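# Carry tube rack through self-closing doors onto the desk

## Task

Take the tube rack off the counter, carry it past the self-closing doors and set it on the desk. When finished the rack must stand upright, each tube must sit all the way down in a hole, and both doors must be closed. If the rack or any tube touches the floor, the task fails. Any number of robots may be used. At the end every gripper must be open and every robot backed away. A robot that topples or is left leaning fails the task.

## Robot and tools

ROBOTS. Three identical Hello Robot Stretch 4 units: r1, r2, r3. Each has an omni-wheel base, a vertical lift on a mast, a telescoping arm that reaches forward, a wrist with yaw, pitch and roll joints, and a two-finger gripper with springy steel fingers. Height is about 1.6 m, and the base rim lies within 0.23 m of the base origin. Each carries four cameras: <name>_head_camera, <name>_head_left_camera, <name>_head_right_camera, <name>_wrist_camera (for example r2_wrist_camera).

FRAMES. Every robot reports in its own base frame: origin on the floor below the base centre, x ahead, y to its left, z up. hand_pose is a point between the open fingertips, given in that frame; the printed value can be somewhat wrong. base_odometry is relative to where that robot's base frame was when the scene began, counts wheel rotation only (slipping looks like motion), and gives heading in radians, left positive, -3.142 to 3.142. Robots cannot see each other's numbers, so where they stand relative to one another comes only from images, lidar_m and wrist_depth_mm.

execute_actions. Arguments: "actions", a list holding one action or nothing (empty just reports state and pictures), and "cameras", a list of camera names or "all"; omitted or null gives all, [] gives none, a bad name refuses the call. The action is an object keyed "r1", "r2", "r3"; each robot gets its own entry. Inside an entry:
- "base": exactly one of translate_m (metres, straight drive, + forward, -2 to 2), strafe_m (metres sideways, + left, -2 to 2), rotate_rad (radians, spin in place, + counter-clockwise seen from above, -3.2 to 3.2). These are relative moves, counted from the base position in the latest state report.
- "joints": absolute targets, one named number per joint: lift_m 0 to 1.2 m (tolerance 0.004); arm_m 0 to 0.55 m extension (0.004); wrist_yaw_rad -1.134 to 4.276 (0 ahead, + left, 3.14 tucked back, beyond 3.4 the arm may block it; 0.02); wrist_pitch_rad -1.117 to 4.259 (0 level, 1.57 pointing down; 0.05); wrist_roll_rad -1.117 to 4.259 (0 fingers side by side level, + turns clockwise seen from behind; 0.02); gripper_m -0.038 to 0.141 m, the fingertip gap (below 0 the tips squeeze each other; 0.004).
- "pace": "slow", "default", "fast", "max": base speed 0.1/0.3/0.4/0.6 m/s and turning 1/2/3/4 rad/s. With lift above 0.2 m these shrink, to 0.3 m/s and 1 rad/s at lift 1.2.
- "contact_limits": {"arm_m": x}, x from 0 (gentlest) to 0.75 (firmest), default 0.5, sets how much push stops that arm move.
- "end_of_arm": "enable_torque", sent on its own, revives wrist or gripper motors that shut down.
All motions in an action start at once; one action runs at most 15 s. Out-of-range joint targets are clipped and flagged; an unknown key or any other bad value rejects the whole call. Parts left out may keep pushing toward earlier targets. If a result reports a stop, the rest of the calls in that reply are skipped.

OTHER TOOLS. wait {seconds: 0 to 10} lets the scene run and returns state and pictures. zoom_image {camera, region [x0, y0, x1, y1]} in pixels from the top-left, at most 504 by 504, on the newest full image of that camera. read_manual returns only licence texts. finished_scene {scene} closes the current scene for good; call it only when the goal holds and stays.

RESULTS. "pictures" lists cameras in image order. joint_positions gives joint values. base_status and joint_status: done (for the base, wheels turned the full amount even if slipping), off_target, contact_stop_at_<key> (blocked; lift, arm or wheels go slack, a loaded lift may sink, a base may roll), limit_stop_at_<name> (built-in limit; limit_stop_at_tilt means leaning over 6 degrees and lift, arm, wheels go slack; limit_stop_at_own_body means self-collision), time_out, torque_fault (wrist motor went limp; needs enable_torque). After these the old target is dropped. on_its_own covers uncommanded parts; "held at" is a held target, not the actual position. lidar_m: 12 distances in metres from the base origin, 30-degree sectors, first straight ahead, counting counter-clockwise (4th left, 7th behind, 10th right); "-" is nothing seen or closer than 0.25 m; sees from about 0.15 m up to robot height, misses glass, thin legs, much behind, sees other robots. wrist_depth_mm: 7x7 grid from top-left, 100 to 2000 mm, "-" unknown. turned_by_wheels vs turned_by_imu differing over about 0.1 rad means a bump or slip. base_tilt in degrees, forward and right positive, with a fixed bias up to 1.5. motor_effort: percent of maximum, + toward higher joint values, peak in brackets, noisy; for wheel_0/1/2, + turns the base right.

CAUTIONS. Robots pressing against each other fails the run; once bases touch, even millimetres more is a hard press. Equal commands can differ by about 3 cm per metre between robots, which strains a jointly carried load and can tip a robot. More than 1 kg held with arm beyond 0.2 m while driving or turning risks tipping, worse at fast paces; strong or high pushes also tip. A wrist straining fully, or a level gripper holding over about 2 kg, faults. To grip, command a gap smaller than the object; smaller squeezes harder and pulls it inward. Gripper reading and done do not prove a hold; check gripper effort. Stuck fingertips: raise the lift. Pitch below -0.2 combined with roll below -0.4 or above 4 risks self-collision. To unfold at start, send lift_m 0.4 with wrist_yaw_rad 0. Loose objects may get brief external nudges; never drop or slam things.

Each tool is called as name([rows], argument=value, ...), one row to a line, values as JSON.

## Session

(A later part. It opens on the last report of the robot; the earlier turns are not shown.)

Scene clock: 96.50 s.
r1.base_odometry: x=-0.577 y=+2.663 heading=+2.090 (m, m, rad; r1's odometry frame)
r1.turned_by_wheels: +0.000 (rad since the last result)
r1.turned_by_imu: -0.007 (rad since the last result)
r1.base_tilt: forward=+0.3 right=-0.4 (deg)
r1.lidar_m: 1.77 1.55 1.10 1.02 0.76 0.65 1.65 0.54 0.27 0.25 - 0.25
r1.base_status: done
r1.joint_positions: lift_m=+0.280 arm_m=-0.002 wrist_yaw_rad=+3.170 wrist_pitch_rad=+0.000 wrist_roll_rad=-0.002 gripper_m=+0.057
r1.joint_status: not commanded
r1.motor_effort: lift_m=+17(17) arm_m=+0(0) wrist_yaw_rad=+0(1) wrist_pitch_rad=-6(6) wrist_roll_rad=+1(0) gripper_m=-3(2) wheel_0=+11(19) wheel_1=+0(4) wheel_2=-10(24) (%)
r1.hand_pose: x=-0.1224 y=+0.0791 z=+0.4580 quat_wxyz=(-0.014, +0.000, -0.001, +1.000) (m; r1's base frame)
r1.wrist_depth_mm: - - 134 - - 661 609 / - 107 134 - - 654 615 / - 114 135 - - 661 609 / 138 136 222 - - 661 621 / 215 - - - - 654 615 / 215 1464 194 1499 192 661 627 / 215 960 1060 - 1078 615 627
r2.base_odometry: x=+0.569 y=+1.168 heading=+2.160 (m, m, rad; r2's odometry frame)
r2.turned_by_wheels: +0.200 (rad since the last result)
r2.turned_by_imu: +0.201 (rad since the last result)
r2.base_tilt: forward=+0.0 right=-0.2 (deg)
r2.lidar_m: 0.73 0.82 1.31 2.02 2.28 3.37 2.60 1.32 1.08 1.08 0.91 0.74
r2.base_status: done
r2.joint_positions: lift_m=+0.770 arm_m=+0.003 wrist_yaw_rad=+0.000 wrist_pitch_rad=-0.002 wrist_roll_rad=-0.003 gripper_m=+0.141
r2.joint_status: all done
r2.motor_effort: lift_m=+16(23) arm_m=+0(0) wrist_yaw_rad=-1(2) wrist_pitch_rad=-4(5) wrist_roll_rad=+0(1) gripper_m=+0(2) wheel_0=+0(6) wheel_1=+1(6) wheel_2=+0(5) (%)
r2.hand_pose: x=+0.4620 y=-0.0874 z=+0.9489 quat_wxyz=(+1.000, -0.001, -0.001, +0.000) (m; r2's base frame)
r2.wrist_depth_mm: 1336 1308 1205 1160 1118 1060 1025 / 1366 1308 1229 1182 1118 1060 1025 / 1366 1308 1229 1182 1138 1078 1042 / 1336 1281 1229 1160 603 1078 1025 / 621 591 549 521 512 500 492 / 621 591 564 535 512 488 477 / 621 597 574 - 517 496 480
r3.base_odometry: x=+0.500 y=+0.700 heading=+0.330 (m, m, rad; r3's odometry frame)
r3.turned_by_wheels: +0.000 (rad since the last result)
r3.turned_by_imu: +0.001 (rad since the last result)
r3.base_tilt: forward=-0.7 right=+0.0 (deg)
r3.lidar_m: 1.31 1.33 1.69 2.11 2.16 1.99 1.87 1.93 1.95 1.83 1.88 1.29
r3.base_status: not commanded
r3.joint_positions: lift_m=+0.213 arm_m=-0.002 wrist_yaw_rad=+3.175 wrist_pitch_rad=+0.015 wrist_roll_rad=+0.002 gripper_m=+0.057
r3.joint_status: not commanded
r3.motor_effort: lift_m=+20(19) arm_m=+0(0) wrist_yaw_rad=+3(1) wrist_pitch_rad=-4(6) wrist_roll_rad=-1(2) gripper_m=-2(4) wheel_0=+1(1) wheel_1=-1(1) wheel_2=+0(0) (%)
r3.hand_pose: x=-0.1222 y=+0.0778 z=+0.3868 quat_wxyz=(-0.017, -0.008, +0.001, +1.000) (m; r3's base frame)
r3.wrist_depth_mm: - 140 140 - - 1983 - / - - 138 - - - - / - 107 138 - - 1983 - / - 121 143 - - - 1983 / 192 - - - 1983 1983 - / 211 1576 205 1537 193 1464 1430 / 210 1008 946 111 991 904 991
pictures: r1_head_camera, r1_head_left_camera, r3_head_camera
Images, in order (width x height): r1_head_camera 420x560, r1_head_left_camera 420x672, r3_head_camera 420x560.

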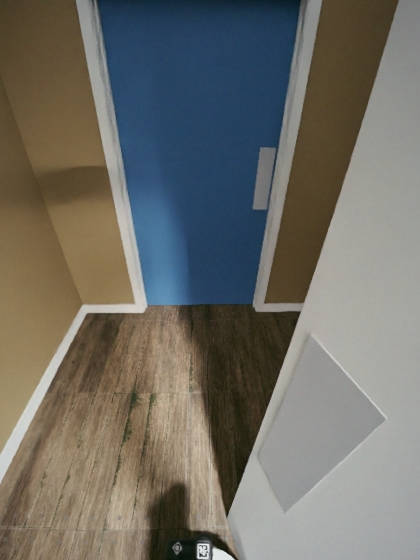

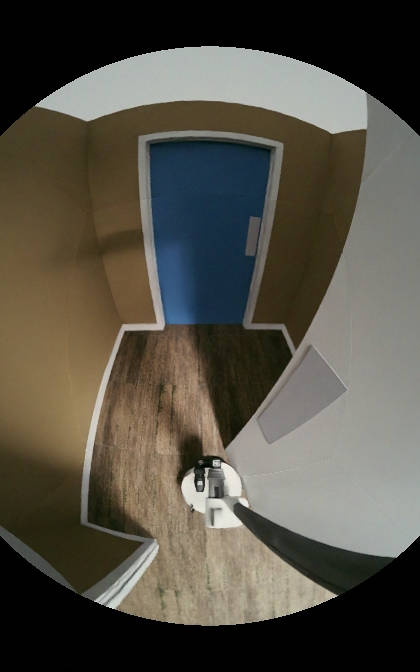

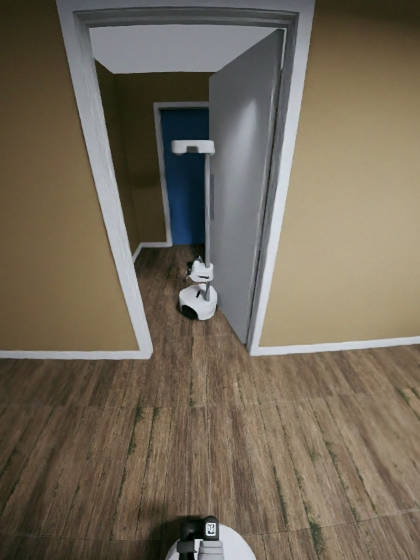

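execute_actions([
  {"r1": {"base": {"translate_m": 0.12}, "pace": "slow"}, "r2": {"base": {"strafe_m": -0.154}}},
], cameras=["r2_wrist_camera"])

execute_actions([
  {"r1": {"base": {"strafe_m": -0.35}, "pace": "slow"}, "r2": {"joints": {"arm_m": 0.2}}},
], cameras=["r1_head_right_camera", "r2_wrist_camera", "r3_head_camera", "r2_head_camera"])

Scene clock: 124.07 s.
r1.base_odometry: x=-0.637 y=+2.767 heading=+2.090 (m, m, rad; r1's odometry frame)
r1.turned_by_wheels: +0.000 (rad since the last result)
r1.turned_by_imu: -0.003 (rad since the last result)
r1.base_tilt: forward=+0.3 right=-0.3 (deg)
r1.lidar_m: 1.65 1.57 1.10 1.02 0.95 0.72 1.75 0.48 0.25 0.25 1.24 0.25
r1.base_status: done
r1.joint_positions: lift_m=+0.280 arm_m=-0.002 wrist_yaw_rad=+3.170 wrist_pitch_rad=+0.000 wrist_roll_rad=-0.002 gripper_m=+0.057
r1.joint_status: not commanded
r1.motor_effort: lift_m=+18(17) arm_m=+0(0) wrist_yaw_rad=+1(1) wrist_pitch_rad=-6(4) wrist_roll_rad=+2(1) gripper_m=-3(3) wheel_0=+8(9) wheel_1=+0(0) wheel_2=-7(17) (%)
r1.hand_pose: x=-0.1224 y=+0.0791 z=+0.4580 quat_wxyz=(-0.014, +0.000, -0.001, +1.000) (m; r1's base frame)
r1.wrist_depth_mm: - - 134 - - 723 723 / - 107 134 - - 732 732 / - 114 135 - - 732 732 / 138 136 222 - - 732 732 / 214 - - - - 750 732 / 213 1397 194 1499 193 732 732 / 214 917 1060 - 1060 732 741
r2.base_odometry: x=+0.697 y=+1.253 heading=+2.160 (m, m, rad; r2's odometry frame)
r2.turned_by_wheels: +0.000 (rad since the last result)
r2.turned_by_imu: +0.001 (rad since the last result)
r2.base_tilt: forward=+0.0 right=-0.2 (deg)
r2.lidar_m: 0.70 0.82 1.26 2.18 2.43 3.39 2.29 1.16 0.95 0.92 1.04 0.71
r2.base_status: done
r2.joint_positions: lift_m=+0.770 arm_m=+0.003 wrist_yaw_rad=+0.000 wrist_pitch_rad=-0.002 wrist_roll_rad=-0.003 gripper_m=+0.141
r2.joint_status: not commanded
r2.motor_effort: lift_m=+17(16) arm_m=+0(1) wrist_yaw_rad=-1(2) wrist_pitch_rad=-5(5) wrist_roll_rad=+0(0) gripper_m=+0(2) wheel_0=+0(8) wheel_1=+0(8) wheel_2=-1(2) (%)
r2.hand_pose: x=+0.4620 y=-0.0874 z=+0.9489 quat_wxyz=(+1.000, -0.001, -0.001, +0.000) (m; r2's base frame)
r2.wrist_depth_mm: 1308 1255 1205 1138 1060 1042 1008 / 1308 1255 1205 1138 1078 1042 1008 / 1336 1281 1205 1138 1078 1042 1025 / 1308 1281 1205 615 1098 1042 1008 / 597 544 525 517 512 500 492 / 591 559 535 512 484 466 452 / 597 569 544 - 492 469 455
r3.base_odometry: x=+0.500 y=+0.700 heading=+0.330 (m, m, rad; r3's odometry frame)
r3.turned_by_wheels: +0.000 (rad since the last result)
r3.turned_by_imu: +0.000 (rad since the last result)
r3.base_tilt: forward=-0.7 right=+0.0 (deg)
r3.lidar_m: 1.32 1.33 1.70 2.10 2.18 2.00 1.87 1.92 1.96 1.83 1.88 1.32
r3.base_status: not commanded
r3.joint_positions: lift_m=+0.213 arm_m=-0.002 wrist_yaw_rad=+3.175 wrist_pitch_rad=+0.015 wrist_roll_rad=+0.002 gripper_m=+0.057
r3.joint_status: not commanded
r3.motor_effort: lift_m=+19(19) arm_m=+0(0) wrist_yaw_rad=+1(1) wrist_pitch_rad=-6(5) wrist_roll_rad=+0(1) gripper_m=-4(5) wheel_0=+1(1) wheel_1=-1(1) wheel_2=+0(0) (%)
r3.hand_pose: x=-0.1222 y=+0.0778 z=+0.3868 quat_wxyz=(-0.017, -0.008, +0.001, +1.000) (m; r3's base frame)
r3.wrist_depth_mm: - 140 140 - - - - / - - 139 - - 1983 - / - 107 138 - 1983 - 1983 / - 121 143 - - 1983 - / 192 - - - 1983 1983 1983 / 211 1576 205 1499 193 1499 1430 / 209 1025 960 111 1008 904 976
pictures: r2_wrist_camera
Images, in order (width x height): r2_wrist_camera 616x392.

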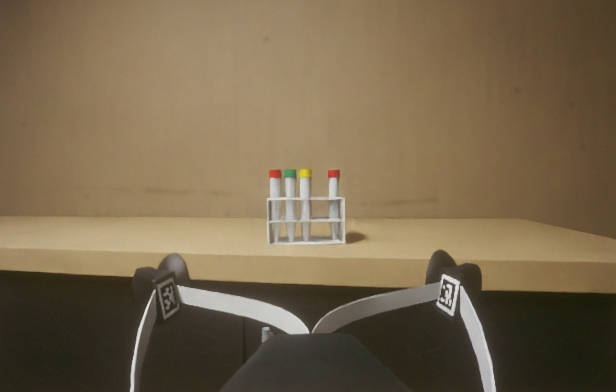

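Scene clock: 127.57 s.
r1.base_odometry: x=-0.430 y=+2.884 heading=+2.092 (m, m, rad; r1's odometry frame)
r1.turned_by_wheels: +0.003 (rad since the last result)
r1.turned_by_imu: +0.004 (rad since the last result)
r1.base_tilt: forward=+0.2 right=-0.4 (deg)
r1.lidar_m: 1.61 1.72 1.30 1.23 0.90 0.90 1.79 0.28 0.25 - 0.25 0.28
r1.base_status: strafe_m contact_stop (by the wheels' count: -0.238 of -0.350)
r1.joint_positions: lift_m=+0.280 arm_m=-0.002 wrist_yaw_rad=+3.170 wrist_pitch_rad=+0.000 wrist_roll_rad=-0.002 gripper_m=+0.057
r1.joint_status: not commanded
r1.on_its_own: the wheels are slack since a contact_stop
r1.motor_effort: lift_m=+18(18) arm_m=+0(0) wrist_yaw_rad=+0(2) wrist_pitch_rad=-6(5) wrist_roll_rad=+0(1) gripper_m=-4(2) wheel_0=+0(36) wheel_1=+0(33) wheel_2=+0(4) (%)
r1.hand_pose: x=-0.1224 y=+0.0791 z=+0.4579 quat_wxyz=(-0.014, +0.000, -0.001, +1.000) (m; r1's base frame)
r1.wrist_depth_mm: - - 133 - - - 788 / - 107 134 - - - 768 / - 114 135 - - - 788 / 138 136 222 - - - 768 / 214 530 - 1921 - - 768 / 214 496 194 1499 193 1464 759 / 214 462 1060 - 1098 976 778
r2.base_odometry: x=+0.697 y=+1.253 heading=+2.160 (m, m, rad; r2's odometry frame)
r2.turned_by_wheels: +0.000 (rad since the last result)
r2.turned_by_imu: +0.001 (rad since the last result)
r2.base_tilt: forward=+0.0 right=-0.2 (deg)
r2.lidar_m: 0.70 0.78 1.26 2.17 2.43 3.40 2.30 1.16 0.95 0.93 1.04 0.73
r2.base_status: not commanded
r2.joint_positions: lift_m=+0.770 arm_m=+0.199 wrist_yaw_rad=+0.000 wrist_pitch_rad=-0.002 wrist_roll_rad=-0.003 gripper_m=+0.141
r2.joint_status: all done
r2.motor_effort: lift_m=+17(17) arm_m=+6(7) wrist_yaw_rad=-1(1) wrist_pitch_rad=-5(4) wrist_roll_rad=+0(1) gripper_m=+2(1) wheel_0=+0(0) wheel_1=+0(0) wheel_2=-1(1) (%)
r2.hand_pose: x=+0.6584 y=-0.0874 z=+0.9489 quat_wxyz=(+1.000, -0.001, -0.001, +0.000) (m; r2's base frame)
r2.wrist_depth_mm: 1078 1025 991 946 891 854 831 / 1078 1025 991 946 904 866 820 / 1098 1042 1008 931 904 854 831 / 1098 1042 991 946 917 866 831 / 521 521 442 424 504 488 480 / 343 324 304 296 279 267 264 / 366 349 336 - 298 287 279
r3.base_odometry: x=+0.500 y=+0.700 heading=+0.330 (m, m, rad; r3's odometry frame)
r3.turned_by_wheels: +0.000 (rad since the last result)
r3.turned_by_imu: +0.000 (rad since the last result)
r3.base_tilt: forward=-0.7 right=+0.0 (deg)
r3.lidar_m: 1.28 1.32 1.70 2.11 2.16 1.99 1.87 1.94 1.96 1.83 1.88 1.30
r3.base_status: not commanded
r3.joint_positions: lift_m=+0.213 arm_m=-0.002 wrist_yaw_rad=+3.175 wrist_pitch_rad=+0.015 wrist_roll_rad=+0.002 gripper_m=+0.057
r3.joint_status: not commanded
r3.motor_effort: lift_m=+20(19) arm_m=+0(0) wrist_yaw_rad=+2(1) wrist_pitch_rad=-5(6) wrist_roll_rad=-2(0) gripper_m=-4(2) wheel_0=+1(1) wheel_1=-1(1) wheel_2=+0(0) (%)
r3.hand_pose: x=-0.1222 y=+0.0778 z=+0.3868 quat_wxyz=(-0.017, -0.008, +0.001, +1.000) (m; r3's base frame)
r3.wrist_depth_mm: - 140 139 - - 1983 - / - - 138 - - 1983 - / - 107 138 - - - - / - 121 143 - 1983 - - / 192 - - - - - 1921 / 211 1576 206 1499 194 1499 1430 / 210 1025 960 111 991 904 991
pictures: r1_head_right_camera, r2_head_camera, r2_wrist_camera, r3_head_camera
Images, in order (width x height): r1_head_right_camera 420x672, r2_head_camera 420x560, r2_wrist_camera 616x392, r3_head_camera 420x560.

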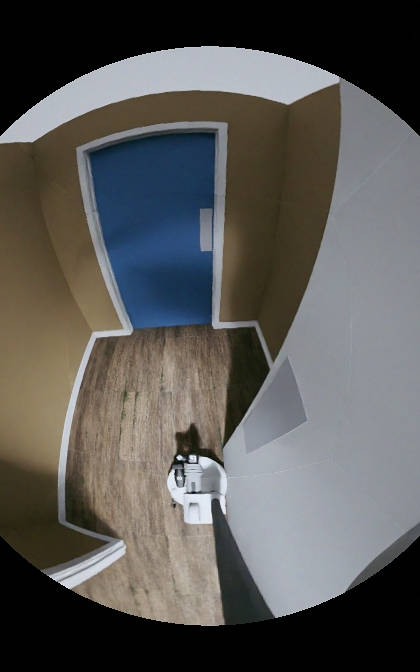

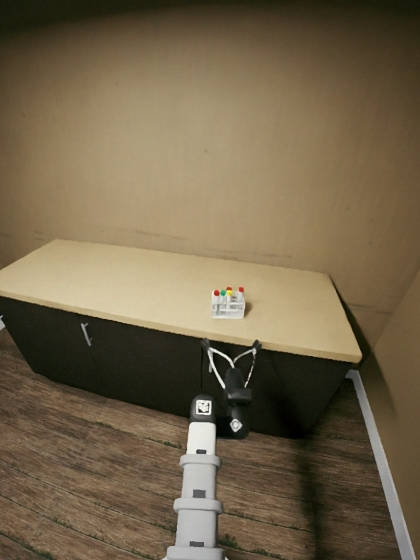

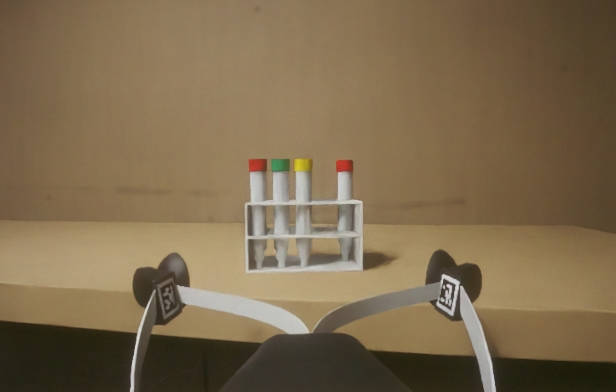

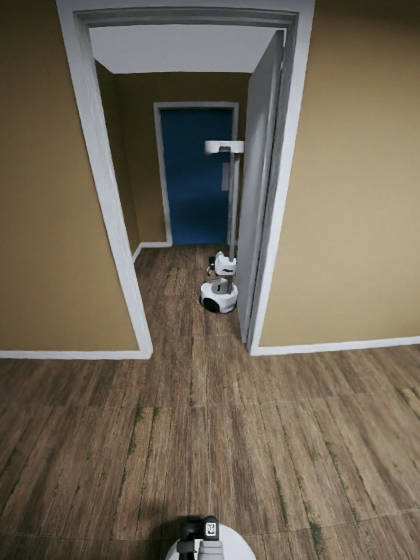

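execute_actions([
  {"r1": {"base": {"translate_m": 0.25}, "pace": "slow"}, "r2": {"joints": {"arm_m": 0.3, "lift_m": 0.79}}, "r3": {"base": {"translate_m": 0.8}}},
], cameras=["r1_head_right_camera", "r2_wrist_camera", "r3_head_camera"])

Scene clock: 162.67 s.
r1.base_odometry: x=-0.555 y=+3.101 heading=+2.092 (m, m, rad; r1's odometry frame)
r1.turned_by_wheels: +0.000 (rad since the last result)
r1.turned_by_imu: -0.004 (rad since the last result)
r1.base_tilt: forward=+0.3 right=-0.2 (deg)
r1.lidar_m: 1.36 1.48 1.32 1.24 1.30 1.08 0.78 0.29 0.25 0.78 0.81 1.06
r1.base_status: done
r1.joint_positions: lift_m=+0.280 arm_m=-0.002 wrist_yaw_rad=+3.170 wrist_pitch_rad=+0.000 wrist_roll_rad=-0.002 gripper_m=+0.057
r1.joint_status: not commanded
r1.motor_effort: lift_m=+18(18) arm_m=+0(0) wrist_yaw_rad=+1(2) wrist_pitch_rad=-6(5) wrist_roll_rad=+1(2) gripper_m=-4(2) wheel_0=+6(8) wheel_1=+0(4) wheel_2=-4(12) (%)
r1.hand_pose: x=-0.1224 y=+0.0791 z=+0.4579 quat_wxyz=(-0.014, +0.000, -0.001, +1.000) (m; r1's base frame)
r1.wrist_depth_mm: - - 134 - - - 946 / - 107 134 - - - 946 / - 114 135 - - - 946 / 138 136 222 - - - 960 / 215 530 798 1576 - - 976 / 214 496 194 1308 193 1255 976 / 214 459 891 - 1078 946 960
r2.base_odometry: x=+0.697 y=+1.253 heading=+2.160 (m, m, rad; r2's odometry frame)
r2.turned_by_wheels: +0.000 (rad since the last result)
r2.turned_by_imu: +0.002 (rad since the last result)
r2.base_tilt: forward=+0.0 right=-0.3 (deg)
r2.lidar_m: 0.71 0.79 1.27 2.18 2.44 3.41 2.29 1.17 0.96 0.93 1.07 0.72
r2.base_status: not commanded
r2.joint_positions: lift_m=+0.790 arm_m=+0.299 wrist_yaw_rad=+0.000 wrist_pitch_rad=-0.002 wrist_roll_rad=-0.003 gripper_m=+0.141
r2.joint_status: all done
r2.motor_effort: lift_m=+21(21) arm_m=+5(5) wrist_yaw_rad=-1(1) wrist_pitch_rad=-5(4) wrist_roll_rad=-1(1) gripper_m=-3(1) wheel_0=+0(0) wheel_1=+0(0) wheel_2=-1(1) (%)
r2.hand_pose: x=+0.7584 y=-0.0874 z=+0.9685 quat_wxyz=(+1.000, -0.001, -0.001, +0.000) (m; r2's base frame)
r2.wrist_depth_mm: 960 931 891 842 809 768 750 / 991 931 878 842 809 768 750 / 991 917 878 854 809 768 741 / 1008 931 891 324 809 778 750 / 640 634 469 296 512 591 585 / 332 279 279 297 277 274 320 / 230 225 226 - 223 220 225
r3.base_odometry: x=+1.257 y=+0.959 heading=+0.330 (m, m, rad; r3's odometry frame)
r3.turned_by_wheels: +0.000 (rad since the last result)
r3.turned_by_imu: +0.003 (rad since the last result)
r3.base_tilt: forward=-0.7 right=+0.0 (deg)
r3.lidar_m: 1.10 0.76 0.68 1.48 2.20 2.84 2.67 2.76 1.88 1.81 0.67 0.55
r3.base_status: done
r3.joint_positions: lift_m=+0.213 arm_m=-0.002 wrist_yaw_rad=+3.175 wrist_pitch_rad=+0.015 wrist_roll_rad=+0.002 gripper_m=+0.057
r3.joint_status: not commanded
r3.motor_effort: lift_m=+20(20) arm_m=+0(0) wrist_yaw_rad=+2(0) wrist_pitch_rad=-6(7) wrist_roll_rad=-3(3) gripper_m=-3(4) wheel_0=-1(5) wheel_1=+0(4) wheel_2=+1(9) (%)
r3.hand_pose: x=-0.1222 y=+0.0778 z=+0.3868 quat_wxyz=(-0.017, -0.008, +0.001, +1.000) (m; r3's base frame)
r3.wrist_depth_mm: - 140 140 - - - - / - - 138 - - - - / - 107 139 - - - - / - 121 143 - - - - / 192 - - - - - - / 211 1576 205 1537 194 1464 1397 / 209 1025 960 111 991 904 976
pictures: r1_head_right_camera, r2_wrist_camera, r3_head_camera
Images, in order (width x height): r1_head_right_camera 420x672, r2_wrist_camera 616x392, r3_head_camera 420x560.

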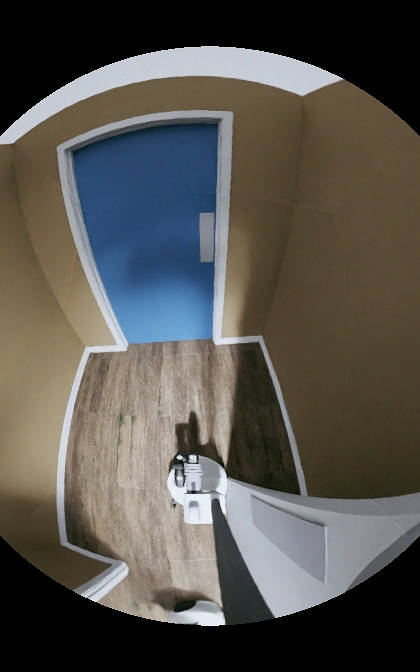

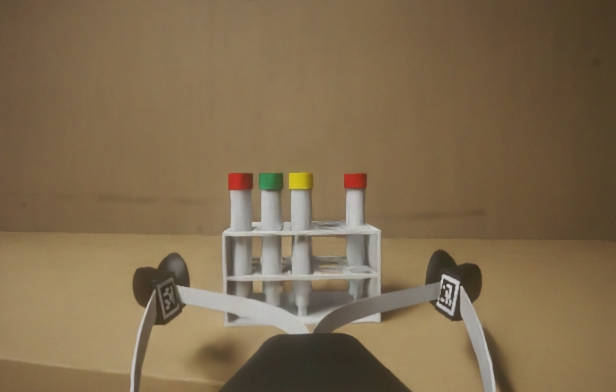

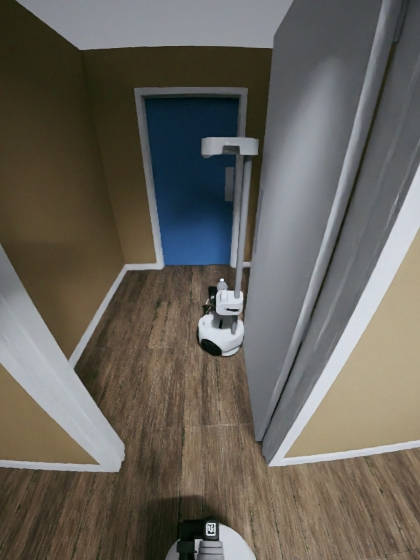

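execute_actions([
  {"r2": {"joints": {"arm_m": 0.38, "wrist_yaw_rad": 0.03}, "pace": "slow"}, "r3": {"base": {"translate_m": 0.7}}},
], cameras=["r2_head_camera", "r2_wrist_camera", "r3_head_right_camera"])

Scene clock: 178.87 s.
r1.base_odometry: x=-0.555 y=+3.101 heading=+2.092 (m, m, rad; r1's odometry frame)
r1.turned_by_wheels: +0.000 (rad since the last result)
r1.turned_by_imu: -0.003 (rad since the last result)
r1.base_tilt: forward=+0.4 right=-0.4 (deg)
r1.lidar_m: 1.37 1.46 1.34 1.26 1.29 0.55 0.53 0.28 0.25 0.78 0.82 1.08
r1.base_status: not commanded
r1.joint_positions: lift_m=+0.280 arm_m=-0.002 wrist_yaw_rad=+3.170 wrist_pitch_rad=+0.000 wrist_roll_rad=-0.002 gripper_m=+0.057
r1.joint_status: not commanded
r1.motor_effort: lift_m=+18(17) arm_m=+0(0) wrist_yaw_rad=+1(0) wrist_pitch_rad=-6(5) wrist_roll_rad=+1(1) gripper_m=-3(3) wheel_0=+6(6) wheel_1=+0(0) wheel_2=-4(4) (%)
r1.hand_pose: x=-0.1224 y=+0.0791 z=+0.4579 quat_wxyz=(-0.014, +0.000, -0.001, +1.000) (m; r1's base frame)
r1.wrist_depth_mm: - - 133 - - - 946 / - 107 134 - - - 946 / - 114 135 - - - 960 / 138 136 222 866 - - 960 / 214 530 809 891 - - 960 / 213 500 193 866 193 1255 960 / 214 459 798 - 741 946 960
r2.base_odometry: x=+0.697 y=+1.253 heading=+2.160 (m, m, rad; r2's odometry frame)
r2.turned_by_wheels: +0.000 (rad since the last result)
r2.turned_by_imu: +0.002 (rad since the last result)
r2.base_tilt: forward=+0.1 right=-0.3 (deg)
r2.lidar_m: 0.70 0.80 1.25 2.17 2.42 3.39 2.30 1.17 0.96 0.93 1.06 0.71
r2.base_status: not commanded
r2.joint_positions: lift_m=+0.790 arm_m=+0.379 wrist_yaw_rad=+0.030 wrist_pitch_rad=-0.002 wrist_roll_rad=-0.003 gripper_m=+0.141
r2.joint_status: all done
r2.motor_effort: lift_m=+22(22) arm_m=+6(4) wrist_yaw_rad=+0(2) wrist_pitch_rad=-5(5) wrist_roll_rad=-1(1) gripper_m=+3(1) wheel_0=+0(0) wheel_1=+0(1) wheel_2=+0(1) (%)
r2.hand_pose: x=+0.8408 y=-0.0788 z=+0.9685 quat_wxyz=(+1.000, -0.001, -0.001, +0.015) (m; r2's base frame)
r2.wrist_depth_mm: 891 854 809 768 723 699 661 / 917 854 809 768 723 691 661 / 931 866 809 768 732 699 661 / 917 866 809 215 732 691 668 / 634 627 214 213 238 597 580 / 332 279 213 212 226 273 319 / 224 224 216 - 217 218 224
r3.base_odometry: x=+1.919 y=+1.186 heading=+0.330 (m, m, rad; r3's odometry frame)
r3.turned_by_wheels: +0.000 (rad since the last result)
r3.turned_by_imu: +0.002 (rad since the last result)
r3.base_tilt: forward=-0.7 right=+0.0 (deg)
r3.lidar_m: 0.52 1.74 1.21 0.56 0.54 2.95 3.42 3.48 0.28 0.26 0.28 0.38
r3.base_status: done
r3.joint_positions: lift_m=+0.213 arm_m=-0.002 wrist_yaw_rad=+3.175 wrist_pitch_rad=+0.015 wrist_roll_rad=+0.002 gripper_m=+0.057
r3.joint_status: not commanded
r3.motor_effort: lift_m=+20(20) arm_m=+0(0) wrist_yaw_rad=+1(1) wrist_pitch_rad=-5(5) wrist_roll_rad=-2(2) gripper_m=-3(4) wheel_0=-1(6) wheel_1=+1(4) wheel_2=-1(8) (%)
r3.hand_pose: x=-0.1222 y=+0.0778 z=+0.3868 quat_wxyz=(-0.017, -0.008, +0.001, +1.000) (m; r3's base frame)
r3.wrist_depth_mm: - 140 140 - - - - / - - 139 - - - - / - 107 138 - - - - / - 121 143 - - - - / 192 - - - - - - / 211 1537 205 1537 194 1464 1430 / 209 1008 960 111 991 904 991
pictures: r2_head_camera, r2_wrist_camera, r3_head_right_camera
Images, in order (width x height): r2_head_camera 420x560, r2_wrist_camera 616x392, r3_head_right_camera 420x672.

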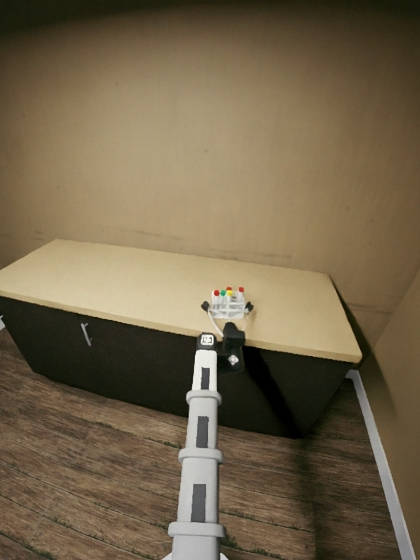

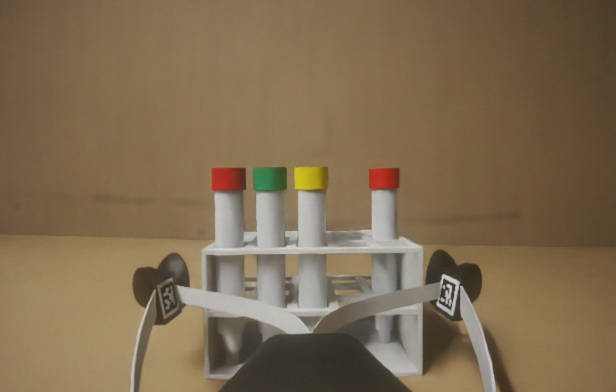

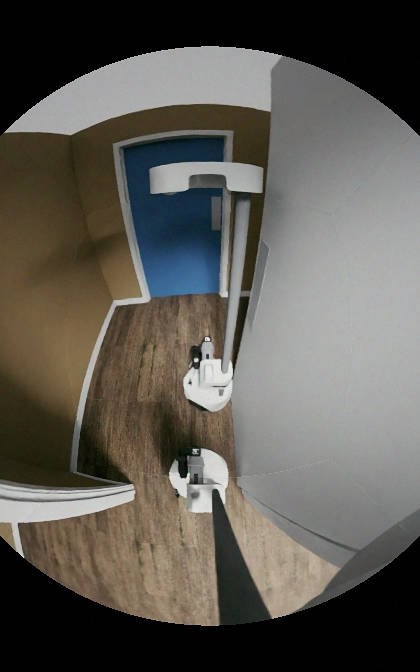

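execute_actions([
  {"r1": {"base": {"translate_m": 0.95}, "pace": "fast"}, "r2": {"joints": {"arm_m": 0.39}, "pace": "slow"}, "r3": {"base": {"translate_m": 0.72}}},
], cameras=["r1_head_camera", "r3_head_right_camera"])

execute_actions([
  {"r1": {"base": {"strafe_m": 0.2}}, "r2": {"joints": {"gripper_m": 0.095}}},
], cameras=["r1_head_camera", "r2_wrist_camera", "r3_head_camera"])

Scene clock: 195.13 s.
r1.base_odometry: x=-1.028 y=+3.925 heading=+2.093 (m, m, rad; r1's odometry frame)
r1.turned_by_wheels: +0.000 (rad since the last result)
r1.turned_by_imu: -0.006 (rad since the last result)
r1.base_tilt: forward=+0.3 right=-0.4 (deg)
r1.lidar_m: 0.49 0.48 0.67 1.32 1.35 0.86 0.75 1.12 0.78 0.72 0.63 0.46
r1.base_status: done
r1.joint_positions: lift_m=+0.280 arm_m=-0.002 wrist_yaw_rad=+3.170 wrist_pitch_rad=+0.000 wrist_roll_rad=-0.002 gripper_m=+0.057
r1.joint_status: not commanded
r1.motor_effort: lift_m=+18(18) arm_m=+0(0) wrist_yaw_rad=+1(0) wrist_pitch_rad=-7(5) wrist_roll_rad=-2(1) gripper_m=-3(1) wheel_0=+0(10) wheel_1=+2(7) wheel_2=+3(21) (%)
r1.hand_pose: x=-0.1224 y=+0.0791 z=+0.4579 quat_wxyz=(-0.014, +0.000, -0.001, +1.000) (m; r1's base frame)
r1.wrist_depth_mm: - - 134 - - 1808 1708 / - 107 133 - - 1808 1661 / - 114 135 - - 1863 1661 / 138 137 222 1078 - 1863 1661 / 215 1756 1863 - 1863 1863 1618 / 214 1397 193 866 193 1499 1464 / 215 991 1060 - 1008 976 1042
r2.base_odometry: x=+0.697 y=+1.253 heading=+2.160 (m, m, rad; r2's odometry frame)
r2.turned_by_wheels: +0.000 (rad since the last result)
r2.turned_by_imu: +0.002 (rad since the last result)
r2.base_tilt: forward=+0.1 right=-0.2 (deg)
r2.lidar_m: 0.71 0.79 1.25 2.18 2.42 3.38 2.27 1.15 0.94 0.93 1.05 0.70
r2.base_status: not commanded
r2.joint_positions: lift_m=+0.790 arm_m=+0.389 wrist_yaw_rad=+0.030 wrist_pitch_rad=-0.002 wrist_roll_rad=-0.003 gripper_m=+0.141
r2.joint_status: all done
r2.motor_effort: lift_m=+22(22) arm_m=+6(5) wrist_yaw_rad=-1(0) wrist_pitch_rad=-5(5) wrist_roll_rad=-1(1) gripper_m=+1(2) wheel_0=+0(0) wheel_1=+0(0) wheel_2=+0(1) (%)
r2.hand_pose: x=+0.8508 y=-0.0788 z=+0.9685 quat_wxyz=(+1.000, -0.001, -0.001, +0.015) (m; r2's base frame)
r2.wrist_depth_mm: 904 854 798 750 723 676 647 / 891 842 798 750 723 683 654 / 891 866 798 759 723 691 661 / 904 854 798 204 707 676 654 / 634 640 208 203 229 591 580 / 330 281 203 202 200 273 319 / 224 224 206 - 216 218 225
r3.base_odometry: x=+2.601 y=+1.419 heading=+0.330 (m, m, rad; r3's odometry frame)
r3.turned_by_wheels: +0.000 (rad since the last result)
r3.turned_by_imu: +0.005 (rad since the last result)
r3.base_tilt: forward=-0.7 right=+0.0 (deg)
r3.lidar_m: 0.75 1.47 1.26 1.17 1.23 1.03 - 0.32 0.25 0.87 0.88 0.81
r3.base_status: done
r3.joint_positions: lift_m=+0.213 arm_m=-0.002 wrist_yaw_rad=+3.175 wrist_pitch_rad=+0.015 wrist_roll_rad=+0.002 gripper_m=+0.057
r3.joint_status: not commanded
r3.motor_effort: lift_m=+20(20) arm_m=+0(0) wrist_yaw_rad=+2(2) wrist_pitch_rad=-5(6) wrist_roll_rad=-1(1) gripper_m=-4(4) wheel_0=+3(18) wheel_1=-3(8) wheel_2=+2(9) (%)
r3.hand_pose: x=-0.1222 y=+0.0778 z=+0.3868 quat_wxyz=(-0.017, -0.008, +0.001, +1.000) (m; r3's base frame)
r3.wrist_depth_mm: - 140 140 - - - 960 / - - 139 - - - 960 / - 107 138 - - - 960 / - 121 143 - - - 960 / 192 530 - - - - 946 / 211 603 205 1499 193 1060 960 / 209 554 946 111 1008 904 946
pictures: r1_head_camera, r3_head_right_camera
Images, in order (width x height): r1_head_camera 420x560, r3_head_right_camera 420x672.

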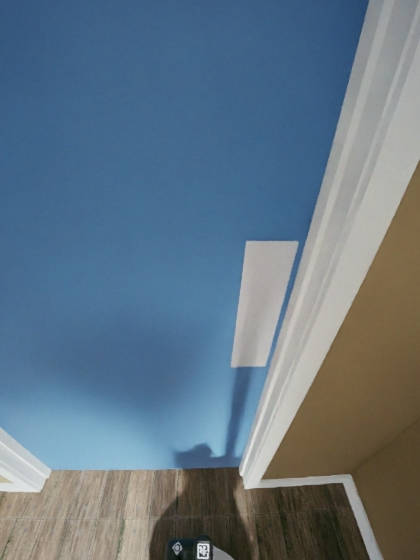

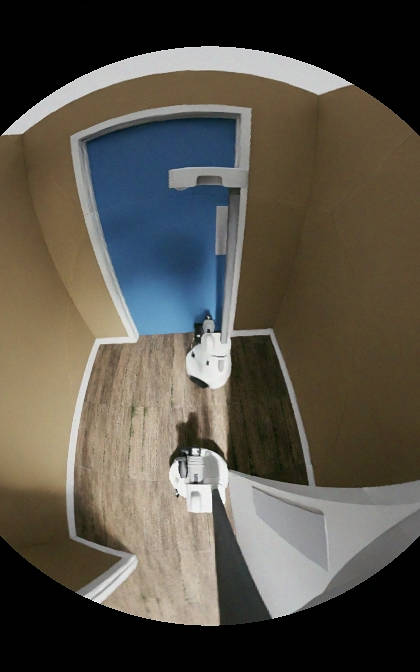

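Scene clock: 197.07 s.
r1.base_odometry: x=-1.202 y=+3.825 heading=+2.093 (m, m, rad; r1's odometry frame)
r1.turned_by_wheels: +0.000 (rad since the last result)
r1.turned_by_imu: -0.001 (rad since the last result)
r1.base_tilt: forward=+0.3 right=-0.3 (deg)
r1.lidar_m: 0.47 0.48 0.66 1.12 1.15 1.52 0.73 0.81 0.99 0.93 0.59 0.50
r1.base_status: done
r1.joint_positions: lift_m=+0.280 arm_m=-0.002 wrist_yaw_rad=+3.170 wrist_pitch_rad=+0.000 wrist_roll_rad=-0.002 gripper_m=+0.057
r1.joint_status: not commanded
r1.motor_effort: lift_m=+17(18) arm_m=+0(0) wrist_yaw_rad=+1(1) wrist_pitch_rad=-5(7) wrist_roll_rad=+0(2) gripper_m=-2(3) wheel_0=+0(12) wheel_1=+1(8) wheel_2=+0(2) (%)
r1.hand_pose: x=-0.1224 y=+0.0791 z=+0.4579 quat_wxyz=(-0.014, +0.000, -0.001, +1.000) (m; r1's base frame)
r1.wrist_depth_mm: - - 133 - 1863 1921 1397 / - 107 134 - 1863 1863 1397 / - 114 135 - 1863 1863 1430 / 138 136 222 - 1921 1921 1397 / 214 1863 1042 - 1863 1921 1397 / 215 1430 193 946 193 1464 1336 / 214 946 904 - 1078 960 1060
r2.base_odometry: x=+0.697 y=+1.253 heading=+2.160 (m, m, rad; r2's odometry frame)
r2.turned_by_wheels: +0.000 (rad since the last result)
r2.turned_by_imu: +0.000 (rad since the last result)
r2.base_tilt: forward=+0.0 right=-0.2 (deg)
r2.lidar_m: 0.73 0.79 1.24 2.19 2.44 3.39 2.29 1.15 0.94 0.94 1.06 0.72
r2.base_status: not commanded
r2.joint_positions: lift_m=+0.790 arm_m=+0.389 wrist_yaw_rad=+0.030 wrist_pitch_rad=-0.002 wrist_roll_rad=-0.003 gripper_m=+0.095
r2.joint_status: all done
r2.motor_effort: lift_m=+22(22) arm_m=+6(6) wrist_yaw_rad=-1(0) wrist_pitch_rad=-4(5) wrist_roll_rad=-1(0) gripper_m=-10(13) wheel_0=+0(0) wheel_1=+0(0) wheel_2=+0(0) (%)
r2.hand_pose: x=+0.8508 y=-0.0788 z=+0.9685 quat_wxyz=(+1.000, -0.001, -0.001, +0.015) (m; r2's base frame)
r2.wrist_depth_mm: 891 842 798 750 707 676 647 / 904 842 798 750 723 683 654 / 904 854 809 759 715 676 654 / 917 866 198 198 715 683 661 / 634 627 198 198 224 597 580 / 330 279 195 198 195 273 320 / 224 225 198 - 208 219 224
r3.base_odometry: x=+2.601 y=+1.419 heading=+0.330 (m, m, rad; r3's odometry frame)
r3.turned_by_wheels: +0.000 (rad since the last result)
r3.turned_by_imu: +0.000 (rad since the last result)
r3.base_tilt: forward=-0.7 right=+0.0 (deg)
r3.lidar_m: 0.75 0.81 1.25 1.18 1.22 1.03 - 0.31 0.25 0.88 0.92 1.24
r3.base_status: not commanded
r3.joint_positions: lift_m=+0.213 arm_m=-0.002 wrist_yaw_rad=+3.175 wrist_pitch_rad=+0.015 wrist_roll_rad=+0.002 gripper_m=+0.057
r3.joint_status: not commanded
r3.motor_effort: lift_m=+20(20) arm_m=+0(0) wrist_yaw_rad=+1(2) wrist_pitch_rad=-6(6) wrist_roll_rad=-3(2) gripper_m=-2(3) wheel_0=+3(3) wheel_1=-3(3) wheel_2=+2(2) (%)
r3.hand_pose: x=-0.1222 y=+0.0778 z=+0.3868 quat_wxyz=(-0.017, -0.008, +0.001, +1.000) (m; r3's base frame)
r3.wrist_depth_mm: - 140 139 - - - 976 / - - 139 - - - 960 / - 107 139 - - - 960 / - 121 143 - - - 946 / 192 530 - - - - 946 / 211 603 206 1537 194 1060 960 / 209 554 960 111 991 904 931
pictures: r1_head_camera, r2_wrist_camera, r3_head_camera
Images, in order (width x height): r1_head_camera 420x560, r2_wrist_camera 616x392, r3_head_camera 420x560.

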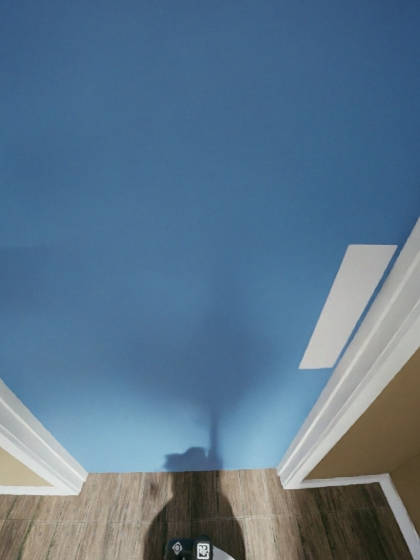

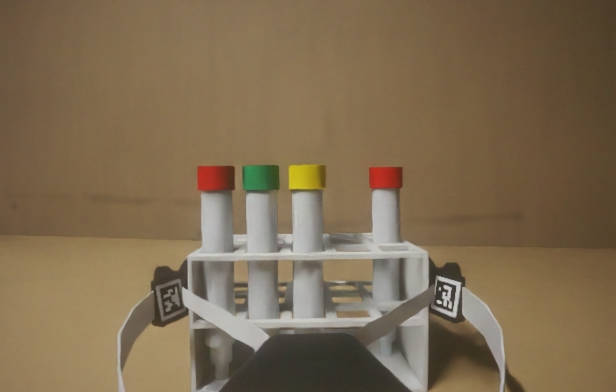

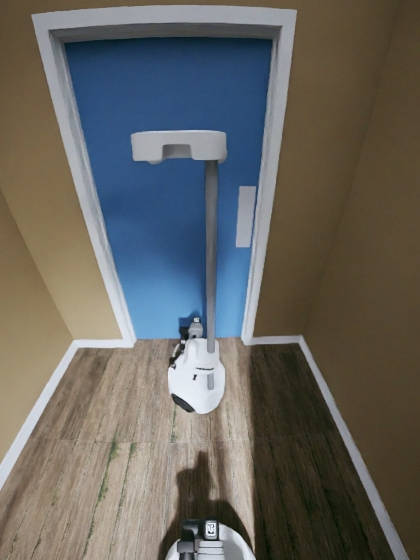

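execute_actions([
  {"r1": {"base": {"rotate_rad": 0.2}}, "r2": {"joints": {"lift_m": 0.84}, "pace": "slow"}, "r3": {"base": {"strafe_m": -0.06}, "pace": "slow"}},
], cameras=["r2_wrist_camera"])

execute_actions([
  {"r1": {"base": {"translate_m": 0.22}}, "r2": {"joints": {"arm_m": 0.0}}},
], cameras=["r2_wrist_camera", "r3_head_right_camera"])

Scene clock: 211.53 s.
r1.base_odometry: x=-1.202 y=+3.825 heading=+2.292 (m, m, rad; r1's odometry frame)
r1.turned_by_wheels: +0.199 (rad since the last result)
r1.turned_by_imu: +0.195 (rad since the last result)
r1.base_tilt: forward=+0.3 right=-0.4 (deg)
r1.lidar_m: 0.47 0.52 0.71 1.10 1.21 1.89 0.75 1.11 0.96 0.93 0.57 0.48
r1.base_status: done
r1.joint_positions: lift_m=+0.280 arm_m=-0.002 wrist_yaw_rad=+3.170 wrist_pitch_rad=+0.000 wrist_roll_rad=-0.002 gripper_m=+0.057
r1.joint_status: not commanded
r1.motor_effort: lift_m=+18(18) arm_m=+0(0) wrist_yaw_rad=+1(0) wrist_pitch_rad=-8(7) wrist_roll_rad=-1(1) gripper_m=-2(4) wheel_0=-3(3) wheel_1=-4(5) wheel_2=-2(12) (%)
r1.hand_pose: x=-0.1224 y=+0.0791 z=+0.4579 quat_wxyz=(-0.014, +0.000, -0.001, +1.000) (m; r1's base frame)
r1.wrist_depth_mm: - - 134 - - 1708 1661 / - 107 134 - - 1708 1618 / - 114 135 - - 1708 1661 / 138 136 221 1098 - 1708 1618 / 214 1576 1921 1182 - 1708 1708 / 214 1430 194 891 193 1499 1430 / 214 960 1008 - 1078 960 1042
r2.base_odometry: x=+0.697 y=+1.253 heading=+2.160 (m, m, rad; r2's odometry frame)
r2.turned_by_wheels: +0.000 (rad since the last result)
r2.turned_by_imu: +0.003 (rad since the last result)
r2.base_tilt: forward=+0.0 right=-0.3 (deg)
r2.lidar_m: 0.71 0.79 1.27 2.17 2.43 3.42 2.31 1.18 0.94 0.93 1.07 0.71
r2.base_status: not commanded
r2.joint_positions: lift_m=+0.840 arm_m=+0.389 wrist_yaw_rad=+0.030 wrist_pitch_rad=+0.000 wrist_roll_rad=-0.003 gripper_m=+0.095
r2.joint_status: all done
r2.motor_effort: lift_m=+22(24) arm_m=+6(6) wrist_yaw_rad=+0(0) wrist_pitch_rad=-8(8) wrist_roll_rad=-1(1) gripper_m=-10(12) wheel_0=+0(0) wheel_1=+0(0) wheel_2=+0(1) (%)
r2.hand_pose: x=+0.8508 y=-0.0788 z=+1.0181 quat_wxyz=(+1.000, -0.001, +0.000, +0.015) (m; r2's base frame)
r2.wrist_depth_mm: 904 842 798 759 715 676 654 / 904 854 798 759 707 676 654 / 891 854 798 768 715 683 661 / 917 854 198 198 699 691 654 / 891 842 198 197 223 683 661 / 473 402 195 198 195 392 455 / 324 324 198 - 218 315 324
r3.base_odometry: x=+2.620 y=+1.363 heading=+0.330 (m, m, rad; r3's odometry frame)
r3.turned_by_wheels: +0.000 (rad since the last result)
r3.turned_by_imu: +0.002 (rad since the last result)
r3.base_tilt: forward=-0.7 right=+0.0 (deg)
r3.lidar_m: 0.75 0.78 1.31 1.23 1.25 1.05 0.84 0.29 0.25 0.82 0.84 1.14
r3.base_status: done
r3.joint_positions: lift_m=+0.213 arm_m=-0.002 wrist_yaw_rad=+3.175 wrist_pitch_rad=+0.015 wrist_roll_rad=+0.002 gripper_m=+0.057
r3.joint_status: not commanded
r3.motor_effort: lift_m=+20(19) arm_m=+0(0) wrist_yaw_rad=+0(2) wrist_pitch_rad=-6(5) wrist_roll_rad=-2(4) gripper_m=-1(1) wheel_0=+6(9) wheel_1=-4(11) wheel_2=+2(3) (%)
r3.hand_pose: x=-0.1222 y=+0.0778 z=+0.3868 quat_wxyz=(-0.017, -0.008, +0.001, +1.000) (m; r3's base frame)
r3.wrist_depth_mm: - 140 140 - - - 960 / - - 138 - - - 946 / - 107 138 - - - 946 / - 121 142 - - - 946 / 192 480 - - - - 946 / 211 535 205 1576 194 1464 960 / 208 500 878 111 1008 904 946
pictures: r2_wrist_camera
Images, in order (width x height): r2_wrist_camera 616x392.

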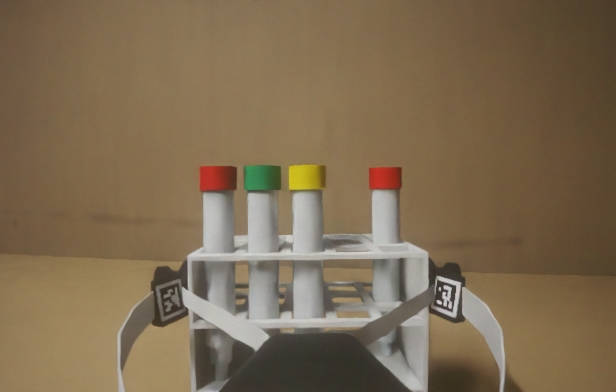

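Scene clock: 213.80 s.
r1.base_odometry: x=-1.347 y=+3.990 heading=+2.293 (m, m, rad; r1's odometry frame)
r1.turned_by_wheels: +0.000 (rad since the last result)
r1.turned_by_imu: -0.002 (rad since the last result)
r1.base_tilt: forward=+0.3 right=-0.4 (deg)
r1.lidar_m: 0.27 0.29 0.46 1.08 1.19 1.82 0.98 1.22 0.98 0.48 0.33 0.26
r1.base_status: done
r1.joint_positions: lift_m=+0.280 arm_m=-0.002 wrist_yaw_rad=+3.170 wrist_pitch_rad=+0.000 wrist_roll_rad=-0.002 gripper_m=+0.057
r1.joint_status: not commanded
r1.motor_effort: lift_m=+18(18) arm_m=+0(0) wrist_yaw_rad=+1(0) wrist_pitch_rad=-5(5) wrist_roll_rad=-2(4) gripper_m=-3(3) wheel_0=+3(11) wheel_1=+4(8) wheel_2=-3(9) (%)
r1.hand_pose: x=-0.1224 y=+0.0791 z=+0.4579 quat_wxyz=(-0.014, +0.000, -0.001, +1.000) (m; r1's base frame)
r1.wrist_depth_mm: - - 133 - - 1921 1808 / - 107 134 - - 1863 1808 / - 114 135 - - 1863 1863 / 138 136 222 1336 - 1983 1921 / 213 1576 - 1397 - 1983 1863 / 215 1430 193 1098 193 1430 1430 / 216 960 1060 - 1078 976 1042
r2.base_odometry: x=+0.697 y=+1.253 heading=+2.160 (m, m, rad; r2's odometry frame)
r2.turned_by_wheels: +0.000 (rad since the last result)
r2.turned_by_imu: +0.001 (rad since the last result)
r2.base_tilt: forward=+0.0 right=-0.2 (deg)
r2.lidar_m: 0.43 0.79 1.28 2.18 2.45 3.40 2.30 1.16 0.95 0.93 1.04 0.72
r2.base_status: not commanded
r2.joint_positions: lift_m=+0.840 arm_m=+0.004 wrist_yaw_rad=+0.030 wrist_pitch_rad=+0.000 wrist_roll_rad=-0.003 gripper_m=+0.095
r2.joint_status: all done
joint sent to its limit — the command would take r2.arm_m past its lower limit, so that joint was sent only as far as its limit.
r2.motor_effort: lift_m=+22(22) arm_m=-6(8) wrist_yaw_rad=-1(1) wrist_pitch_rad=-9(9) wrist_roll_rad=-1(1) gripper_m=-12(13) wheel_0=+0(0) wheel_1=+0(0) wheel_2=+0(1) (%)
r2.hand_pose: x=+0.4654 y=-0.0787 z=+1.0180 quat_wxyz=(+1.000, -0.001, +0.000, +0.015) (m; r2's base frame)
r2.wrist_depth_mm: 1366 1281 1182 1118 1078 1025 991 / 1366 1255 1182 1118 1078 1008 976 / 1366 1281 1205 1138 1078 1025 991 / 1397 1281 198 198 1060 1060 991 / 917 917 198 199 223 854 991 / 597 559 195 198 195 439 462 / 615 574 198 - 217 466 449
r3.base_odometry: x=+2.620 y=+1.363 heading=+0.330 (m, m, rad; r3's odometry frame)
r3.turned_by_wheels: +0.000 (rad since the last result)
r3.turned_by_imu: +0.000 (rad since the last result)
r3.base_tilt: forward=-0.7 right=+0.0 (deg)
r3.lidar_m: 0.95 0.99 1.33 1.25 1.25 1.04 0.84 0.28 0.25 0.82 0.85 1.12
r3.base_status: not commanded
r3.joint_positions: lift_m=+0.213 arm_m=-0.002 wrist_yaw_rad=+3.175 wrist_pitch_rad=+0.015 wrist_roll_rad=+0.002 gripper_m=+0.057
r3.joint_status: not commanded
r3.motor_effort: lift_m=+19(20) arm_m=+0(0) wrist_yaw_rad=+0(1) wrist_pitch_rad=-6(6) wrist_roll_rad=-1(3) gripper_m=-3(4) wheel_0=+6(6) wheel_1=-4(3) wheel_2=+2(2) (%)
r3.hand_pose: x=-0.1222 y=+0.0778 z=+0.3868 quat_wxyz=(-0.017, -0.008, +0.001, +1.000) (m; r3's base frame)
r3.wrist_depth_mm: - 140 140 - - - 946 / - - 138 - - - 946 / - 107 138 - - - 960 / - 121 143 - - - 946 / 192 480 - - - - 946 / 211 544 206 1537 194 1464 960 / 209 500 891 111 991 904 931
pictures: r2_wrist_camera, r3_head_right_camera
Images, in order (width x height): r2_wrist_camera 616x392, r3_head_right_camera 420x672.

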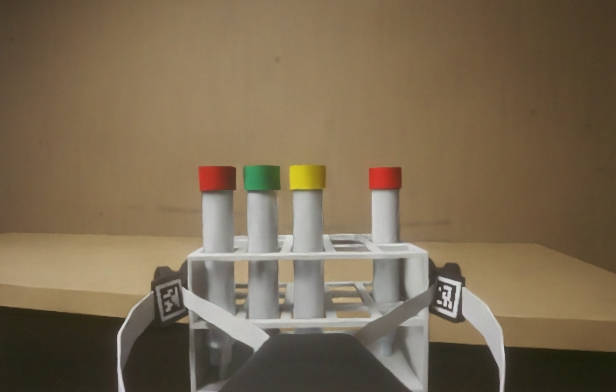

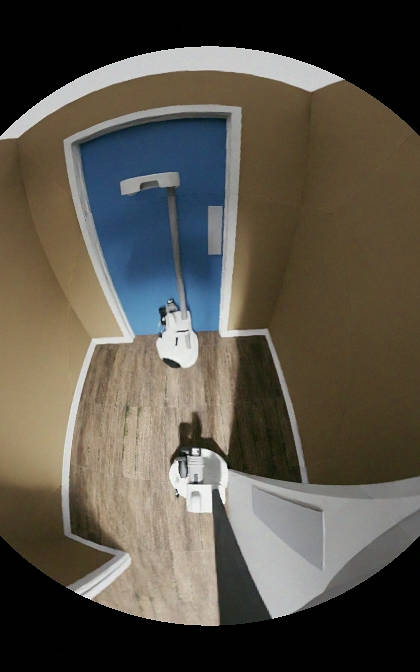

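execute_actions([
  {"r1": {"base": {"translate_m": 0.25}, "pace": "slow"}, "r2": {"base": {"rotate_rad": -1.77}, "joints": {"gripper_m": 0.087}, "pace": "slow"}},
], cameras=["r2_head_right_camera"])

execute_actions([
  {"r1": {"base": {"translate_m": 0.85}}, "r2": {"base": {"translate_m": 0.28}}},
], cameras=["r2_head_right_camera", "r1_head_left_camera", "r3_head_camera"])

Scene clock: 220.37 s.
r1.base_odometry: x=-1.400 y=+4.039 heading=+2.262 (m, m, rad; r1's odometry frame)
r1.turned_by_wheels: -0.031 (rad since the last result)
r1.turned_by_imu: -0.033 (rad since the last result)
r1.base_tilt: forward=+0.2 right=-0.3 (deg)
r1.lidar_m: - 0.25 0.34 0.88 1.16 1.75 1.06 1.28 1.02 0.47 0.25 0.25
r1.base_status: translate_m contact_stop (by the wheels' count: +0.072 of +0.250)
r1.joint_positions: lift_m=+0.280 arm_m=-0.002 wrist_yaw_rad=+3.170 wrist_pitch_rad=+0.000 wrist_roll_rad=-0.002 gripper_m=+0.057
r1.joint_status: not commanded
r1.on_its_own: the wheels are slack since a contact_stop
r1.motor_effort: lift_m=+17(18) arm_m=+0(0) wrist_yaw_rad=+2(2) wrist_pitch_rad=-7(4) wrist_roll_rad=+0(3) gripper_m=-2(3) wheel_0=+0(15) wheel_1=+0(17) wheel_2=+0(38) (%)
r1.hand_pose: x=-0.1224 y=+0.0792 z=+0.4579 quat_wxyz=(-0.014, +0.000, -0.001, +1.000) (m; r1's base frame)
r1.wrist_depth_mm: - - 134 - - - 1708 / - 107 133 - - - 1708 / - 114 135 - - - 1756 / 138 137 223 1430 - - 1708 / 215 1708 - 1430 - - 1708 / 214 1397 194 1160 193 1464 1499 / 215 960 1060 - 1078 960 1060
r2.base_odometry: x=+0.697 y=+1.254 heading=+0.390 (m, m, rad; r2's odometry frame)
r2.turned_by_wheels: -1.770 (rad since the last result)
r2.turned_by_imu: -1.757 (rad since the last result)
r2.base_tilt: forward=+0.0 right=-0.2 (deg)
r2.lidar_m: 0.42 0.98 0.76 0.70 0.73 0.98 2.19 2.23 3.01 3.38 1.38 1.00
r2.base_status: done
r2.joint_positions: lift_m=+0.840 arm_m=+0.004 wrist_yaw_rad=+0.030 wrist_pitch_rad=+0.000 wrist_roll_rad=-0.003 gripper_m=+0.087
r2.joint_status: all done
r2.motor_effort: lift_m=+22(22) arm_m=-6(6) wrist_yaw_rad=-1(0) wrist_pitch_rad=-10(9) wrist_roll_rad=-1(1) gripper_m=-15(16) wheel_0=+3(6) wheel_1=+0(5) wheel_2=+1(6) (%)
r2.hand_pose: x=+0.4654 y=-0.0787 z=+1.0180 quat_wxyz=(+1.000, -0.001, +0.000, +0.015) (m; r2's base frame)
r2.wrist_depth_mm: 715 715 715 707 707 715 707 / 715 715 715 715 715 707 707 / 715 715 723 723 715 707 707 / 732 723 197 194 715 707 723 / 732 723 198 195 220 715 715 / 732 723 191 195 210 715 715 / 732 732 195 - 218 723 723
r3.base_odometry: x=+2.620 y=+1.363 heading=+0.330 (m, m, rad; r3's odometry frame)
r3.turned_by_wheels: +0.000 (rad since the last result)
r3.turned_by_imu: +0.001 (rad since the last result)
r3.base_tilt: forward=-0.7 right=+0.1 (deg)
r3.lidar_m: 1.04 1.07 1.31 1.24 1.26 1.06 0.87 0.27 0.25 0.83 0.84 1.12
r3.base_status: not commanded
r3.joint_positions: lift_m=+0.213 arm_m=-0.002 wrist_yaw_rad=+3.175 wrist_pitch_rad=+0.015 wrist_roll_rad=+0.002 gripper_m=+0.057
r3.joint_status: not commanded
r3.motor_effort: lift_m=+20(20) arm_m=+0(0) wrist_yaw_rad=+1(1) wrist_pitch_rad=-5(6) wrist_roll_rad=-3(1) gripper_m=-3(5) wheel_0=+5(6) wheel_1=-3(4) wheel_2=+2(1) (%)
r3.hand_pose: x=-0.1222 y=+0.0778 z=+0.3868 quat_wxyz=(-0.017, -0.008, +0.001, +1.000) (m; r3's base frame)
r3.wrist_depth_mm: - 140 140 - - - 960 / - - 138 - - - 960 / - 107 138 - - - 946 / - 121 143 - - - 946 / 192 477 - - - - 946 / 211 539 206 1464 193 1464 946 / 210 500 904 111 976 904 960
pictures: r2_head_right_camera
Images, in order (width x height): r2_head_right_camera 420x672.

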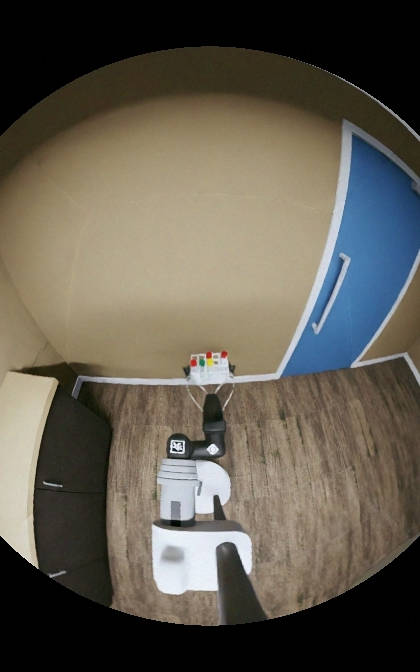

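not run: a stop came earlier in this reply.


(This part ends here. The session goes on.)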